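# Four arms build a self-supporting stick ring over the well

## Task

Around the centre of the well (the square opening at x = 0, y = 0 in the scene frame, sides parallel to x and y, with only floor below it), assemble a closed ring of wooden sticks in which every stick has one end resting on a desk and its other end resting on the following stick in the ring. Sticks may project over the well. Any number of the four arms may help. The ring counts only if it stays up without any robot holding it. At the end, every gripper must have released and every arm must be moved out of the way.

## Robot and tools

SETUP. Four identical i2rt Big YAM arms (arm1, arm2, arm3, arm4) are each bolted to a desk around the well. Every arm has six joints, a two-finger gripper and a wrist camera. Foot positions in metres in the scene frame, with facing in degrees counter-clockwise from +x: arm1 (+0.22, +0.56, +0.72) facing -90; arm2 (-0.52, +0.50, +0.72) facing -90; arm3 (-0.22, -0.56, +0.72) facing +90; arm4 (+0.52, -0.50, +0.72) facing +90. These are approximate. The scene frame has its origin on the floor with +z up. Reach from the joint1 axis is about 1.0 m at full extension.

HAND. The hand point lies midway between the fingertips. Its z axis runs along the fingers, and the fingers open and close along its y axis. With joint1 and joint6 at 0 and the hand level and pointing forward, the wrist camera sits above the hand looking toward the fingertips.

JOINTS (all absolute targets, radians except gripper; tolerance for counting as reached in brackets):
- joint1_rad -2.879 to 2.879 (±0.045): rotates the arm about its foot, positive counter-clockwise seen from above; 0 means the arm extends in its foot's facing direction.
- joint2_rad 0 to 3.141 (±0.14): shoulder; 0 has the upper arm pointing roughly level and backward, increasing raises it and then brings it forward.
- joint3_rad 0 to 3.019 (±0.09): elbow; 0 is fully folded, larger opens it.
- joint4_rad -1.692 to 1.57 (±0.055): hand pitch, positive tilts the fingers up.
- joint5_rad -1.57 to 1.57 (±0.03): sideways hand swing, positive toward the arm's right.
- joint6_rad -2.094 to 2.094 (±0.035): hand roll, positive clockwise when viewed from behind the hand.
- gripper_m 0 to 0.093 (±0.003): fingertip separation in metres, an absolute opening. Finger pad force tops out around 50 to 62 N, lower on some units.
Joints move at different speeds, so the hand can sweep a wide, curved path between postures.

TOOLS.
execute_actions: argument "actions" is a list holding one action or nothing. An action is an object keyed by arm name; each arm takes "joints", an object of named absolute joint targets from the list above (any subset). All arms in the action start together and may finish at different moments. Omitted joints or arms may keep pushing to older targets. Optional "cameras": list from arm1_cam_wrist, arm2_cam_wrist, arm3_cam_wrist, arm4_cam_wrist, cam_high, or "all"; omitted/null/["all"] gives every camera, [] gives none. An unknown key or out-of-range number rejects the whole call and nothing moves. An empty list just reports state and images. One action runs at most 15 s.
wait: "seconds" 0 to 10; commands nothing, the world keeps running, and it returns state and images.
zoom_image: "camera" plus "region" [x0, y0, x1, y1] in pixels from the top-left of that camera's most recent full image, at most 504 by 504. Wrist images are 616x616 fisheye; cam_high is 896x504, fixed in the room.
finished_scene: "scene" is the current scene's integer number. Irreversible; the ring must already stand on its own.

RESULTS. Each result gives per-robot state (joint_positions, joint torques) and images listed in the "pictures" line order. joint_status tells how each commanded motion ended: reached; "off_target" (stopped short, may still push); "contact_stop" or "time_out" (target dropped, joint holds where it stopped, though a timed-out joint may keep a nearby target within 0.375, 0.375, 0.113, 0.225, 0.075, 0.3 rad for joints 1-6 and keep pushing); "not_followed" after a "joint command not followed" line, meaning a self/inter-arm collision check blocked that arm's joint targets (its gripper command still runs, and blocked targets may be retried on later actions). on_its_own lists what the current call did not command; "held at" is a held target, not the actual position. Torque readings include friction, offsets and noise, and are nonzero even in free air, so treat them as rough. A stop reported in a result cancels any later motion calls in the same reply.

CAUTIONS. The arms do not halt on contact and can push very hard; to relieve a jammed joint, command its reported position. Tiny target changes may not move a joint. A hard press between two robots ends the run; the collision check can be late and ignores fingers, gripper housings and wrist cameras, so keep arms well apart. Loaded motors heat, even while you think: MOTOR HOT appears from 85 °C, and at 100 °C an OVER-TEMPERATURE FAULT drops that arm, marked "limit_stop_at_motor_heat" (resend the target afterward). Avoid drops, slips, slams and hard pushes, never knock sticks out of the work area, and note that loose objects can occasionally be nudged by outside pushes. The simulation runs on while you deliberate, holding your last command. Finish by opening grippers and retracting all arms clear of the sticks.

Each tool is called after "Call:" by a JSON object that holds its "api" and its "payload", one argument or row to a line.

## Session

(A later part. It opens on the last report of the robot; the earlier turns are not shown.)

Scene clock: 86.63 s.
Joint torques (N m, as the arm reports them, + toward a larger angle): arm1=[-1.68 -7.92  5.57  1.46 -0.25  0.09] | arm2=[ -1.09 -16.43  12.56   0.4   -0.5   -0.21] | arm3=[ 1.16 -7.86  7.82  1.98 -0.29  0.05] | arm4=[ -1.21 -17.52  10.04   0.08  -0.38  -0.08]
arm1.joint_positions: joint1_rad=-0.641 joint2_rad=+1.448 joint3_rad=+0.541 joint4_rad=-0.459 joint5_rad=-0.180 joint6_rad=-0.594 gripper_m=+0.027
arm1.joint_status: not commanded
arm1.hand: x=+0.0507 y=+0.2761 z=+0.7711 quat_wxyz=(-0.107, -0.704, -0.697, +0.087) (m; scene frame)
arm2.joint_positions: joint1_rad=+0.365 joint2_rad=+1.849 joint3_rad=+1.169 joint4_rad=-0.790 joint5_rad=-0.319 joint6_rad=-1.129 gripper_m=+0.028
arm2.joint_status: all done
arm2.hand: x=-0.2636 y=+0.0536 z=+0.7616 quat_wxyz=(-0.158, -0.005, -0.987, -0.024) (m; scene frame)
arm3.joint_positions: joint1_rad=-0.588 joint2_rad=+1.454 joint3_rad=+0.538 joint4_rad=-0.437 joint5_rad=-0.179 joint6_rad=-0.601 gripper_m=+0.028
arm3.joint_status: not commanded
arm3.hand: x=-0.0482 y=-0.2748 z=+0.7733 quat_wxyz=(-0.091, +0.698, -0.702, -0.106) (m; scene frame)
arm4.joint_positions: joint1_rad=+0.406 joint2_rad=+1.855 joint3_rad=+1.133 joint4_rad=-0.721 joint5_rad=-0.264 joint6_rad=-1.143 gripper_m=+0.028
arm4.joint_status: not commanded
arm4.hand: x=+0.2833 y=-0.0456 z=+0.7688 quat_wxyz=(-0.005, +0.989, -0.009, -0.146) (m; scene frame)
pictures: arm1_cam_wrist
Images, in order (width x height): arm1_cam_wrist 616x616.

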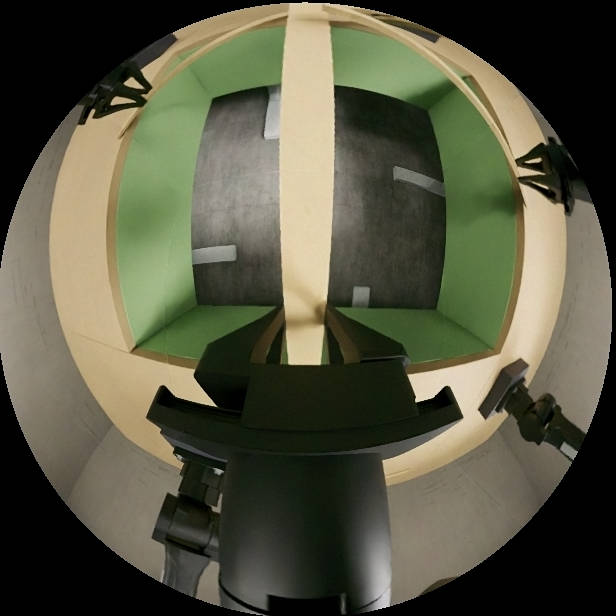

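Call:
{"api": "execute_actions", "payload": {
  "actions": [
    {"arm1":{"joints":{"joint6_rad":-0.53}},"arm2":{"joints":{"joint6_rad":-1.07}},"arm3":{"joints":{"joint6_rad":-0.575}}}
  ]
}}

Call:
{"api": "zoom_image", "payload": {
  "camera": "cam_high",
  "region": [410,210,510,300]
}}

Scene clock: 90.93 s.
Joint torques (N m, as the arm reports them, + toward a larger angle): arm1=[-1.81 -7.86  5.71  1.3  -0.25  0.06] | arm2=[ -0.99 -16.68  12.46   0.35  -0.49   0.04] | arm3=[ 1.04 -8.07  8.    1.88 -0.31  0.08] | arm4=[ -1.33 -17.55  10.12   0.11  -0.37  -0.08]
arm1.joint_positions: joint1_rad=-0.641 joint2_rad=+1.448 joint3_rad=+0.541 joint4_rad=-0.459 joint5_rad=-0.180 joint6_rad=-0.539 gripper_m=+0.027
arm1.joint_status: all done
arm1.hand: x=+0.0507 y=+0.2761 z=+0.7711 quat_wxyz=(-0.109, -0.723, -0.677, +0.084) (m; scene frame)
arm2.joint_positions: joint1_rad=+0.365 joint2_rad=+1.849 joint3_rad=+1.169 joint4_rad=-0.790 joint5_rad=-0.319 joint6_rad=-1.083 gripper_m=+0.028
arm2.joint_status: all done
arm2.hand: x=-0.2636 y=+0.0536 z=+0.7616 quat_wxyz=(-0.158, -0.028, -0.987, -0.028) (m; scene frame)
arm3.joint_positions: joint1_rad=-0.588 joint2_rad=+1.454 joint3_rad=+0.538 joint4_rad=-0.437 joint5_rad=-0.179 joint6_rad=-0.587 gripper_m=+0.028
arm3.joint_status: all done
arm3.hand: x=-0.0482 y=-0.2748 z=+0.7733 quat_wxyz=(-0.091, +0.693, -0.707, -0.107) (m; scene frame)
arm4.joint_positions: joint1_rad=+0.406 joint2_rad=+1.855 joint3_rad=+1.133 joint4_rad=-0.721 joint5_rad=-0.264 joint6_rad=-1.143 gripper_m=+0.028
arm4.joint_status: not commanded
arm4.hand: x=+0.2833 y=-0.0456 z=+0.7688 quat_wxyz=(-0.005, +0.989, -0.009, -0.146) (m; scene frame)
pictures: arm1_cam_wrist, arm2_cam_wrist, arm3_cam_wrist, arm4_cam_wrist, cam_high
Images, in order (width x height): arm1_cam_wrist 616x616, arm2_cam_wrist 616x616, arm3_cam_wrist 616x616, arm4_cam_wrist 616x616, cam_high 896x504.

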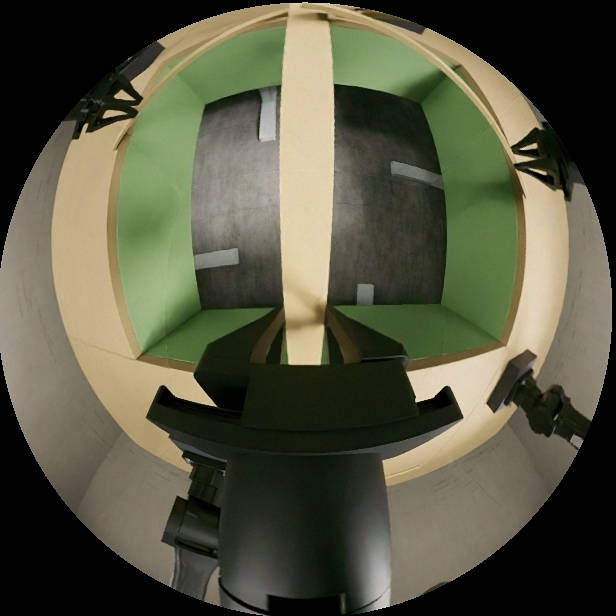

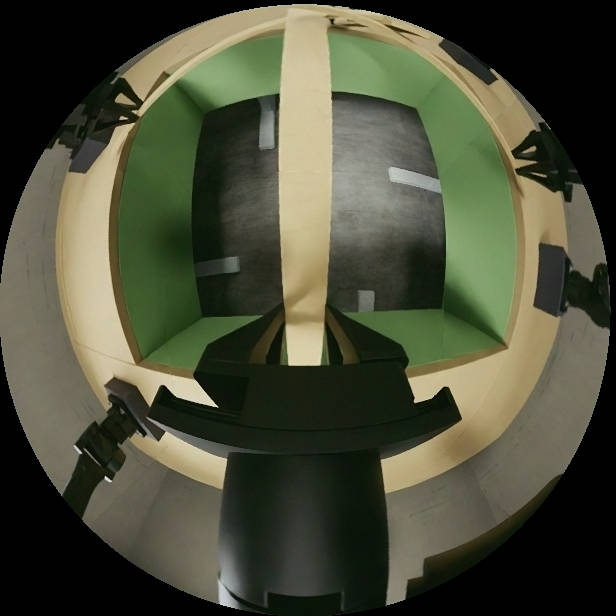

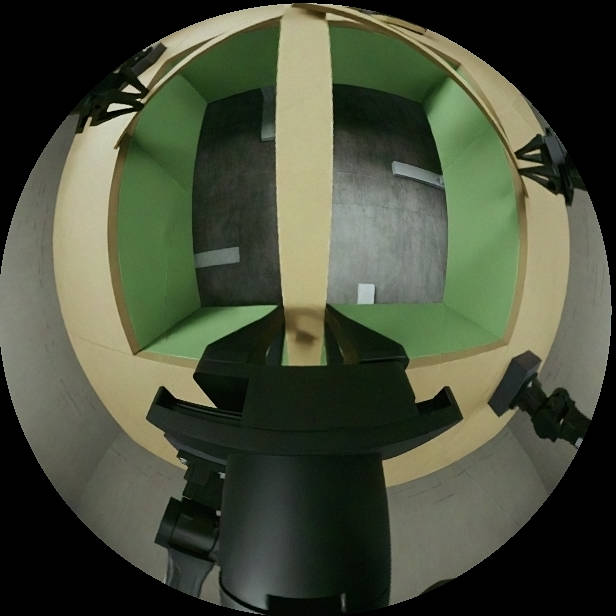

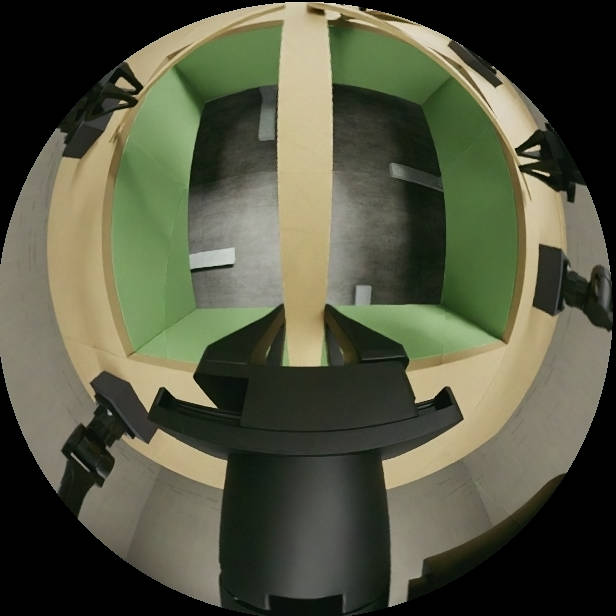

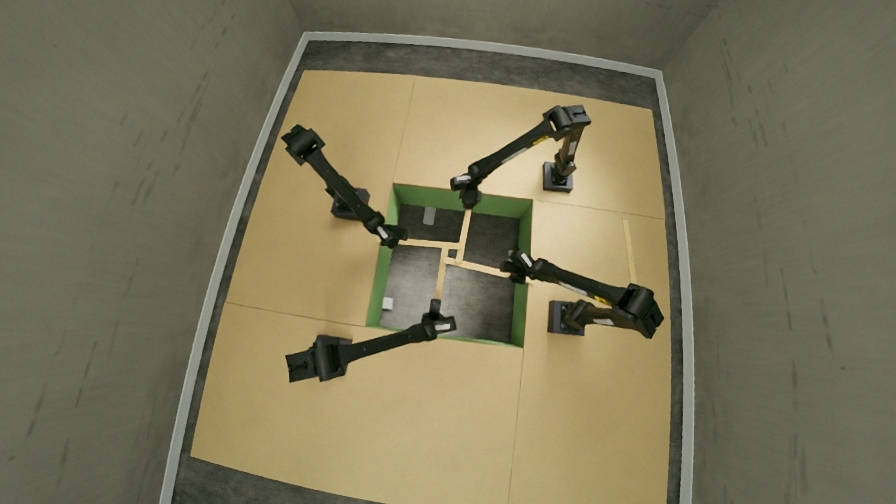

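Region (410, 210, 510, 300) of cam_high's 896x504 image, scaled by 5.040, with more detail than that image has; it fills the top 454 rows of this view, and the rest is white.

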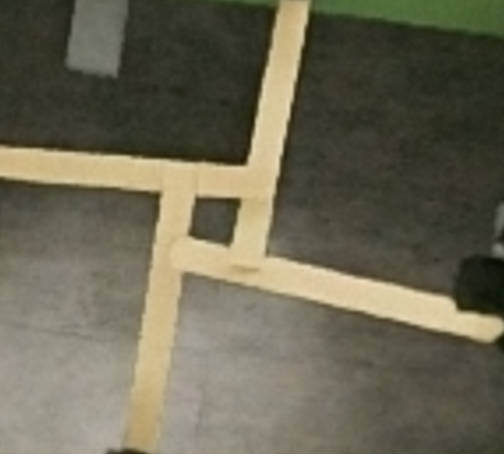

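Call:
{"api": "execute_actions", "payload": {
  "actions": [
    {"arm1":{"joints":{"joint1_rad":-0.611,"joint2_rad":1.585,"joint3_rad":0.632,"joint4_rad":-0.49,"joint5_rad":-0.098}},"arm2":{"joints":{"joint1_rad":0.418,"joint2_rad":1.91,"joint3_rad":1.25,"joint4_rad":-0.86,"joint5_rad":-0.14,"joint6_rad":-1.035}},"arm3":{"joints":{"joint1_rad":-0.555,"joint2_rad":1.577,"joint3_rad":0.63,"joint4_rad":-0.495,"joint5_rad":-0.1,"joint6_rad":-0.545}},"arm4":{"joints":{"joint1_rad":0.443,"joint2_rad":1.925,"joint3_rad":1.21,"joint4_rad":-0.79,"joint5_rad":-0.13,"joint6_rad":-1.075}}}
  ]
}}

Call:
{"api": "zoom_image", "payload": {
  "camera": "cam_high",
  "region": [360,170,550,360]
}}

Scene clock: 102.83 s.
Joint torques (N m, as the arm reports them, + toward a larger angle): arm1=[-1.71 -7.42  6.11 -0.31 -0.21  0.06] | arm2=[ -1.15 -16.47  11.51   0.04   0.34   0.01] | arm3=[ 1.83 -7.52  9.08  0.95 -0.06  0.19] | arm4=[ -1.33 -18.02  10.16  -0.01   0.04   0.25]
arm1.joint_positions: joint1_rad=-0.616 joint2_rad=+1.568 joint3_rad=+0.604 joint4_rad=-0.476 joint5_rad=-0.098 joint6_rad=-0.538 gripper_m=+0.027
arm1.joint_status: all done
arm1.hand: x=+0.0403 y=+0.2706 z=+0.7481 quat_wxyz=(-0.063, -0.723, -0.686, +0.055) (m; scene frame)
arm2.joint_positions: joint1_rad=+0.421 joint2_rad=+1.896 joint3_rad=+1.213 joint4_rad=-0.846 joint5_rad=-0.155 joint6_rad=-1.043 gripper_m=+0.028
arm2.joint_status: all done
arm2.hand: x=-0.2632 y=+0.0546 z=+0.7445 quat_wxyz=(-0.071, -0.026, -0.997, -0.022) (m; scene frame)
arm3.joint_positions: joint1_rad=-0.561 joint2_rad=+1.563 joint3_rad=+0.596 joint4_rad=-0.490 joint5_rad=-0.102 joint6_rad=-0.566 gripper_m=+0.028
arm3.joint_status: all done
arm3.hand: x=-0.0444 y=-0.2767 z=+0.7509 quat_wxyz=(-0.045, +0.696, -0.714, -0.062) (m; scene frame)
arm4.joint_positions: joint1_rad=+0.444 joint2_rad=+1.899 joint3_rad=+1.170 joint4_rad=-0.780 joint5_rad=-0.137 joint6_rad=-1.099 gripper_m=+0.028
arm4.joint_status: all done
arm4.hand: x=+0.2865 y=-0.0482 z=+0.7532 quat_wxyz=(+0.002, +0.997, -0.018, -0.075) (m; scene frame)
pictures: arm1_cam_wrist, arm2_cam_wrist, arm3_cam_wrist, arm4_cam_wrist, cam_high
Images, in order (width x height): arm1_cam_wrist 616x616, arm2_cam_wrist 616x616, arm3_cam_wrist 616x616, arm4_cam_wrist 616x616, cam_high 896x504.

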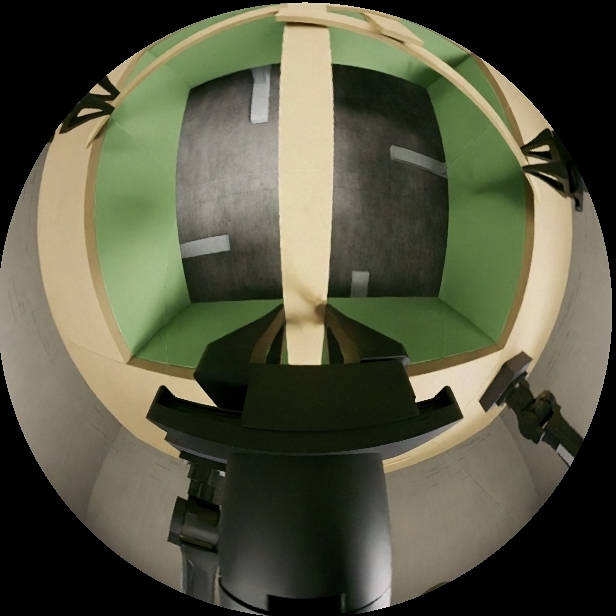

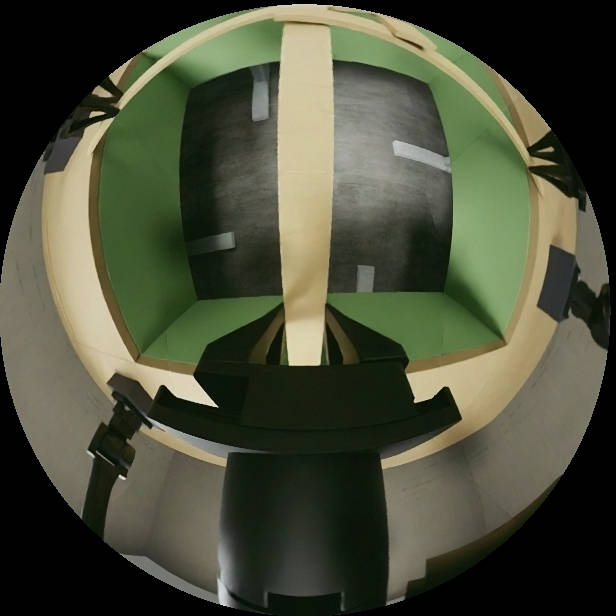

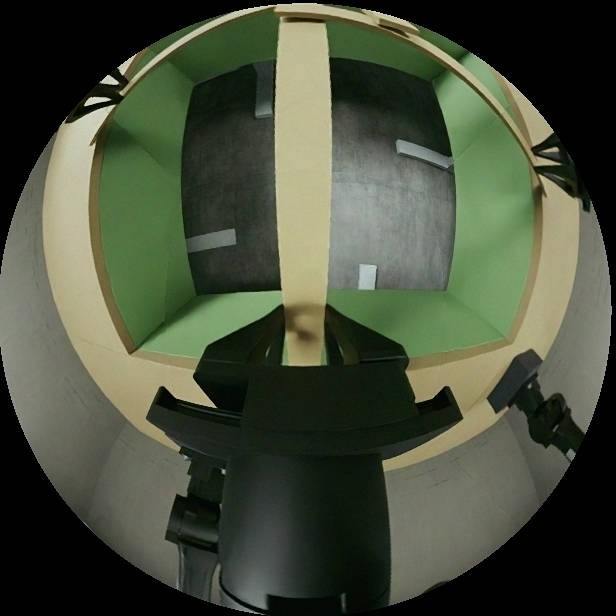

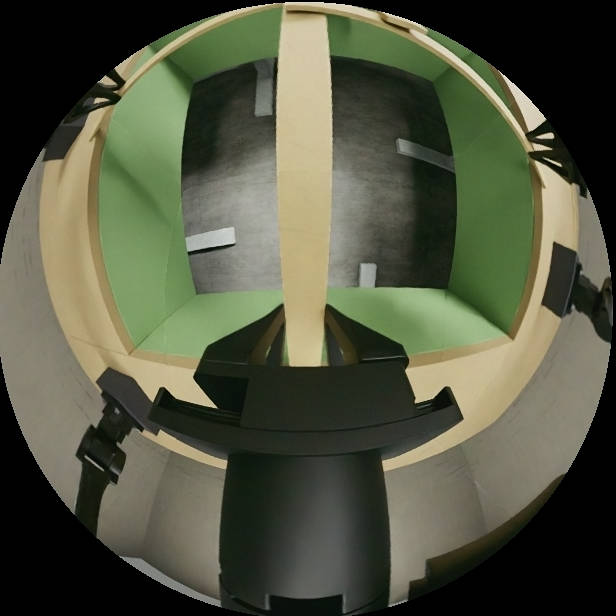

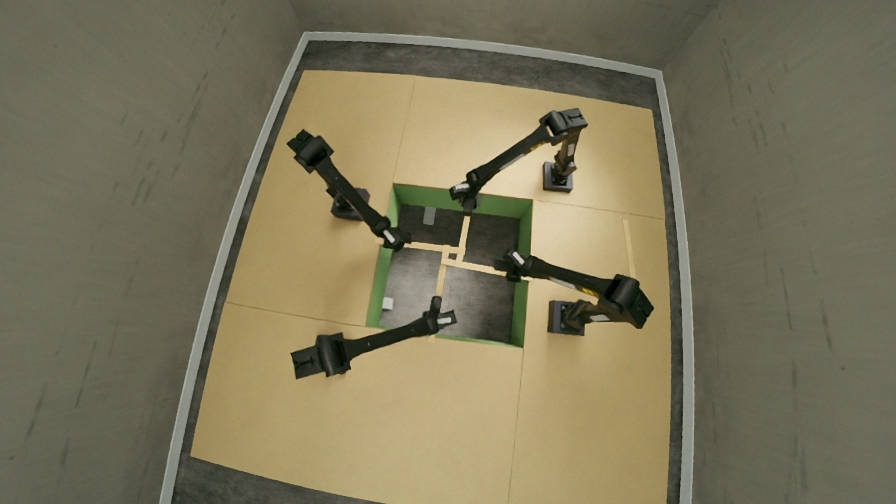

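Region (360, 170, 550, 360) of cam_high's 896x504 image, scaled by 2.653, with more detail than that image has.

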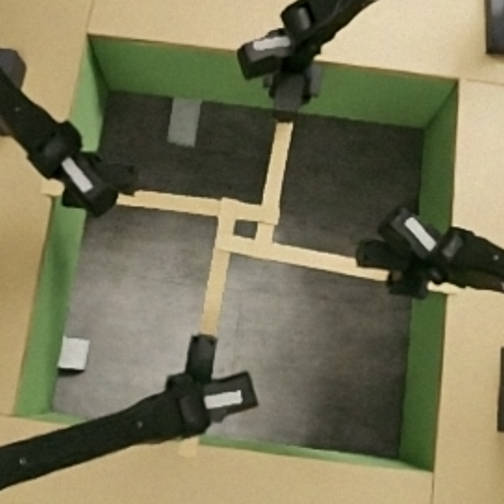

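Call:
{"api": "zoom_image", "payload": {
  "camera": "arm3_cam_wrist",
  "region": [50,50,190,190]
}}

Call:
{"api": "zoom_image", "payload": {
  "camera": "arm2_cam_wrist",
  "region": [50,60,190,200]
}}

Region (50, 50, 190, 190) of arm3_cam_wrist's 616x616 image, scaled by 3.600, with more detail than that image has.

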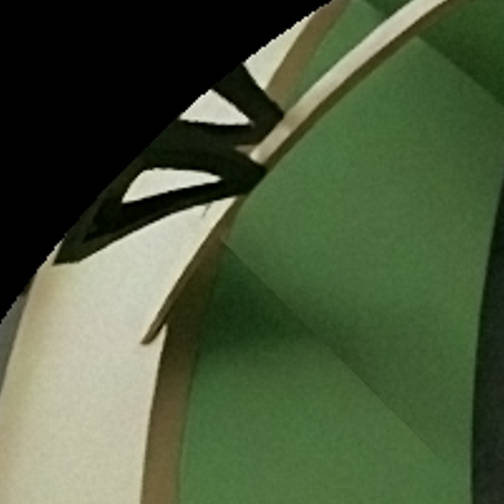

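Region (50, 60, 190, 200) of arm2_cam_wrist's 616x616 image, scaled by 3.600, with more detail than that image has.

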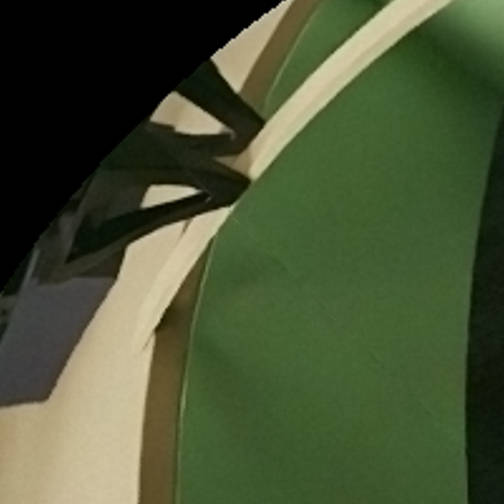

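Both tails rest on the desk. Release.

Call:
{"api": "execute_actions", "payload": {
  "actions": [
    {"arm1":{"joints":{"gripper_m":0.09,"joint6_rad":-0.538}},"arm2":{"joints":{"gripper_m":0.09,"joint6_rad":-1.043}},"arm3":{"joints":{"gripper_m":0.09,"joint6_rad":-0.566}},"arm4":{"joints":{"gripper_m":0.09,"joint6_rad":-1.099}}}
  ],
  "cameras": []
}}

Call:
{"api": "execute_actions", "payload": {
  "actions": [
    {"arm1":{"joints":{"joint2_rad":0.8}},"arm2":{"joints":{"joint2_rad":1.1}},"arm3":{"joints":{"joint2_rad":0.8}},"arm4":{"joints":{"joint2_rad":1.1}}}
  ],
  "cameras": []
}}

Call:
{"api": "execute_actions", "payload": {
  "actions": [
    {"arm1":{"joints":{"joint1_rad":0.6,"joint2_rad":0.5,"joint4_rad":-1.2}},"arm2":{"joints":{"joint1_rad":-0.4,"joint2_rad":0.6,"joint4_rad":-1.4}},"arm3":{"joints":{"joint1_rad":0.6,"joint2_rad":0.5,"joint4_rad":-1.2}},"arm4":{"joints":{"joint1_rad":-0.4,"joint2_rad":0.6,"joint4_rad":-1.4}}}
  ],
  "cameras": ["cam_high"]
}}

Call:
{"api": "zoom_image", "payload": {
  "camera": "cam_high",
  "region": [360,170,550,360]
}}

Scene clock: 117.73 s.
Joint torques (N m, as the arm reports them, + toward a larger angle): arm1=[-1.24 -7.64  6.02 -0.2  -0.21 -0.02] | arm2=[ -0.56 -15.99  11.39   0.16  -0.02  -0.1 ] | arm3=[ 1.95 -7.99  8.96  0.84 -0.04 -0.07] | arm4=[ -1.05 -17.93  10.21   0.    -0.06   0.02]
arm1.joint_positions: joint1_rad=-0.616 joint2_rad=+1.571 joint3_rad=+0.604 joint4_rad=-0.476 joint5_rad=-0.098 joint6_rad=-0.539 gripper_m=+0.090
arm1.joint_status: all done
arm1.hand: x=+0.0405 y=+0.2709 z=+0.7474 quat_wxyz=(-0.063, -0.723, -0.686, +0.054) (m; scene frame)
arm2.joint_positions: joint1_rad=+0.421 joint2_rad=+1.896 joint3_rad=+1.213 joint4_rad=-0.849 joint5_rad=-0.144 joint6_rad=-1.043 gripper_m=+0.090
arm2.joint_status: all done
arm2.hand: x=-0.2651 y=+0.0543 z=+0.7442 quat_wxyz=(-0.066, -0.026, -0.997, -0.021) (m; scene frame)
arm3.joint_positions: joint1_rad=-0.561 joint2_rad=+1.563 joint3_rad=+0.596 joint4_rad=-0.490 joint5_rad=-0.102 joint6_rad=-0.566 gripper_m=+0.090
arm3.joint_status: all done
arm3.hand: x=-0.0443 y=-0.2766 z=+0.7510 quat_wxyz=(-0.045, +0.696, -0.714, -0.062) (m; scene frame)
arm4.joint_positions: joint1_rad=+0.444 joint2_rad=+1.899 joint3_rad=+1.170 joint4_rad=-0.780 joint5_rad=-0.134 joint6_rad=-1.099 gripper_m=+0.090
arm4.joint_status: all done
arm4.hand: x=+0.2868 y=-0.0480 z=+0.7531 quat_wxyz=(+0.002, +0.997, -0.018, -0.074) (m; scene frame)
pictures: none
No camera images: the call's "cameras" was empty. Leave "cameras" out to get every camera's image.

Scene clock: 119.30 s.
Joint torques (N m, as the arm reports them, + toward a larger angle): arm1=[-1.23 -2.99 10.18  0.9  -0.14  0.02] | arm2=[-1.   -7.69 13.95  1.62  0.01 -0.03] | arm3=[ 1.54 -3.36 14.56  2.13  0.02 -0.03] | arm4=[-1.19 -8.51 12.34  1.51 -0.03  0.08]
arm1.joint_positions: joint1_rad=-0.616 joint2_rad=+0.799 joint3_rad=+0.604 joint4_rad=-0.476 joint5_rad=-0.098 joint6_rad=-0.539 gripper_m=+0.090
arm1.joint_status: all done
arm1.hand: x=+0.0212 y=+0.2433 z=+1.0187 quat_wxyz=(-0.138, -0.639, -0.632, +0.417) (m; scene frame)
arm2.joint_positions: joint1_rad=+0.421 joint2_rad=+1.090 joint3_rad=+1.225 joint4_rad=-0.851 joint5_rad=-0.143 joint6_rad=-1.043 gripper_m=+0.090
arm2.joint_status: all done
arm2.hand: x=-0.2794 y=+0.0900 z=+1.1507 quat_wxyz=(-0.249, +0.006, -0.911, +0.328) (m; scene frame)
arm3.joint_positions: joint1_rad=-0.561 joint2_rad=+0.802 joint3_rad=+0.596 joint4_rad=-0.490 joint5_rad=-0.102 joint6_rad=-0.566 gripper_m=+0.090
arm3.joint_status: all done
arm3.hand: x=-0.0229 y=-0.2455 z=+1.0141 quat_wxyz=(-0.405, +0.645, -0.635, -0.131) (m; scene frame)
arm4.joint_positions: joint1_rad=+0.444 joint2_rad=+1.083 joint3_rad=+1.186 joint4_rad=-0.783 joint5_rad=-0.133 joint6_rad=-1.099 gripper_m=+0.090
arm4.joint_status: all done
arm4.hand: x=+0.3011 y=-0.0784 z=+1.1665 quat_wxyz=(-0.360, +0.901, +0.011, -0.242) (m; scene frame)
pictures: none
No camera images: the call's "cameras" was empty. Leave "cameras" out to get every camera's image.

Scene clock: 120.90 s.
Joint torques (N m, as the arm reports them, + toward a larger angle): arm1=[-1.31  0.52  9.85  0.24 -0.14  0.01] | arm2=[-1.33  0.73 11.84  1.54 -0.08 -0.02] | arm3=[ 1.54  1.23 14.13  1.19 -0.05 -0.05] | arm4=[-1.5   0.86 10.84  1.2  -0.17  0.09]
arm1.joint_positions: joint1_rad=+0.597 joint2_rad=+0.495 joint3_rad=+0.604 joint4_rad=-1.180 joint5_rad=-0.099 joint6_rad=-0.539 gripper_m=+0.090
arm1.joint_status: all done
arm1.hand: x=+0.3567 y=+0.3926 z=+0.9912 quat_wxyz=(-0.214, -0.187, -0.949, +0.135) (m; scene frame)
arm2.joint_positions: joint1_rad=-0.395 joint2_rad=+0.599 joint3_rad=+1.225 joint4_rad=-1.388 joint5_rad=-0.140 joint6_rad=-1.043 gripper_m=+0.090
arm2.joint_status: all done
arm2.hand: x=-0.5701 y=+0.2688 z=+1.2227 quat_wxyz=(-0.093, -0.359, -0.845, +0.384) (m; scene frame)
arm3.joint_positions: joint1_rad=+0.594 joint2_rad=+0.496 joint3_rad=+0.596 joint4_rad=-1.187 joint5_rad=-0.102 joint6_rad=-0.566 gripper_m=+0.090
arm3.joint_status: all done
arm3.hand: x=-0.3449 y=-0.3863 z=+0.9913 quat_wxyz=(-0.136, +0.948, -0.204, -0.204) (m; scene frame)
arm4.joint_positions: joint1_rad=-0.397 joint2_rad=+0.591 joint3_rad=+1.186 joint4_rad=-1.389 joint5_rad=-0.130 joint6_rad=-1.099 gripper_m=+0.090
arm4.joint_status: all done
arm4.hand: x=+0.5925 y=-0.2776 z=+1.2219 quat_wxyz=(-0.376, +0.846, -0.372, -0.072) (m; scene frame)
pictures: cam_high
Images, in order (width x height): cam_high 896x504.

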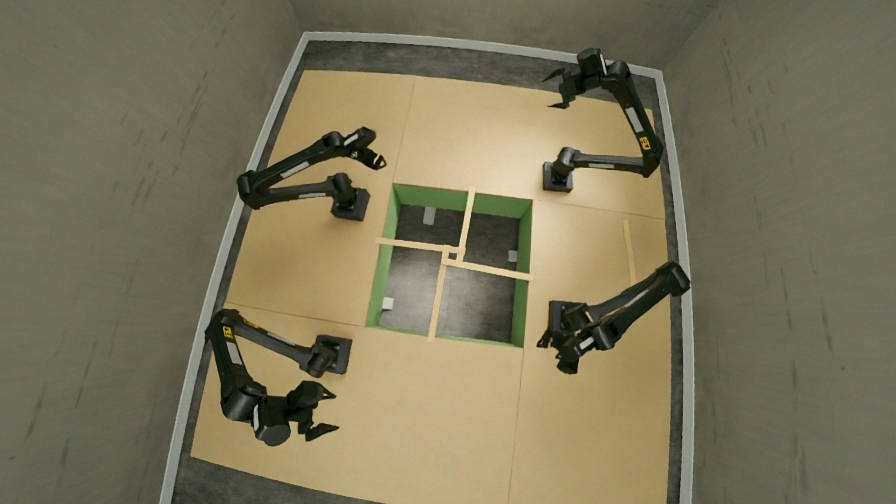

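Region (360, 170, 550, 360) of cam_high's 896x504 image, scaled by 2.653, with more detail than that image has.

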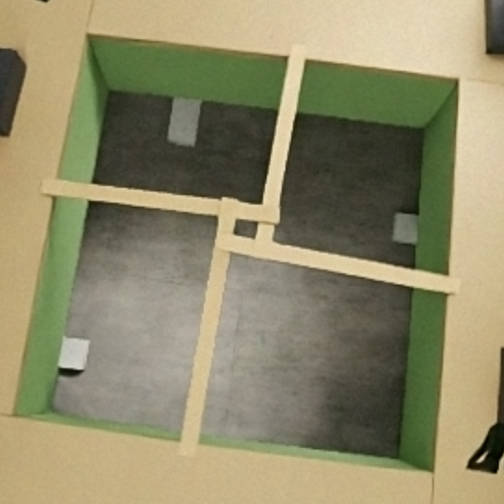

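Call:
{"api": "execute_actions", "payload": {
  "actions": [],
  "cameras": ["cam_high"]
}}

Scene clock: 125.27 s.
Joint torques (N m, as the arm reports them, + toward a larger angle): arm1=[-1.29  0.61  9.84  0.2  -0.13  0.  ] | arm2=[-1.32  0.7  11.87  1.55 -0.09 -0.02] | arm3=[ 1.52  1.06 14.22  1.16 -0.06 -0.05] | arm4=[-1.62  0.63 10.84  1.23 -0.16  0.09]
arm1.joint_positions: joint1_rad=+0.597 joint2_rad=+0.495 joint3_rad=+0.604 joint4_rad=-1.180 joint5_rad=-0.099 joint6_rad=-0.539 gripper_m=+0.090
arm1.joint_status: all done
arm1.hand: x=+0.3567 y=+0.3926 z=+0.9912 quat_wxyz=(-0.214, -0.187, -0.949, +0.135) (m; scene frame)
arm2.joint_positions: joint1_rad=-0.395 joint2_rad=+0.599 joint3_rad=+1.225 joint4_rad=-1.388 joint5_rad=-0.140 joint6_rad=-1.043 gripper_m=+0.090
arm2.joint_status: all done
arm2.hand: x=-0.5701 y=+0.2688 z=+1.2227 quat_wxyz=(-0.093, -0.359, -0.845, +0.384) (m; scene frame)
arm3.joint_positions: joint1_rad=+0.594 joint2_rad=+0.496 joint3_rad=+0.596 joint4_rad=-1.187 joint5_rad=-0.102 joint6_rad=-0.566 gripper_m=+0.090
arm3.joint_status: all done
arm3.hand: x=-0.3449 y=-0.3863 z=+0.9913 quat_wxyz=(-0.136, +0.948, -0.204, -0.204) (m; scene frame)
arm4.joint_positions: joint1_rad=-0.397 joint2_rad=+0.591 joint3_rad=+1.186 joint4_rad=-1.389 joint5_rad=-0.130 joint6_rad=-1.099 gripper_m=+0.090
arm4.joint_status: all done
arm4.hand: x=+0.5925 y=-0.2776 z=+1.2219 quat_wxyz=(-0.376, +0.846, -0.372, -0.072) (m; scene frame)
pictures: cam_high
Images, in order (width x height): cam_high 896x504.

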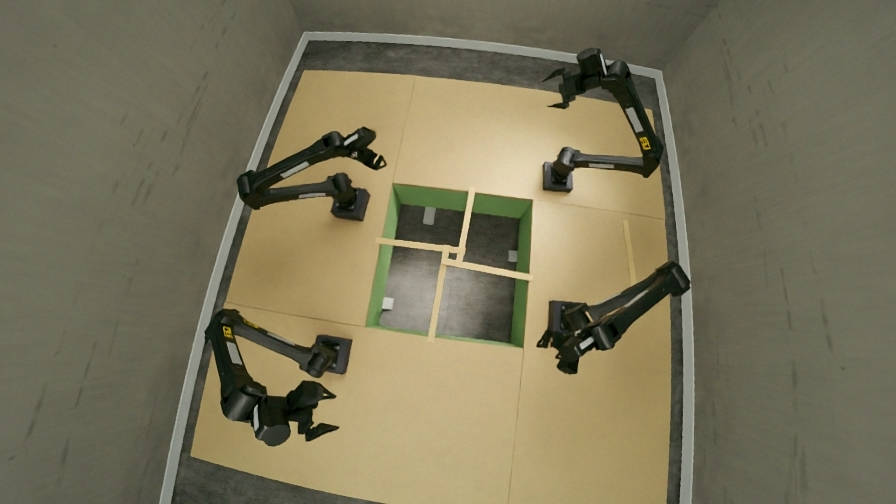

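Call:
{"api": "finished_scene", "payload": {
  "scene": 2
}}

The scene is finished: the task was done.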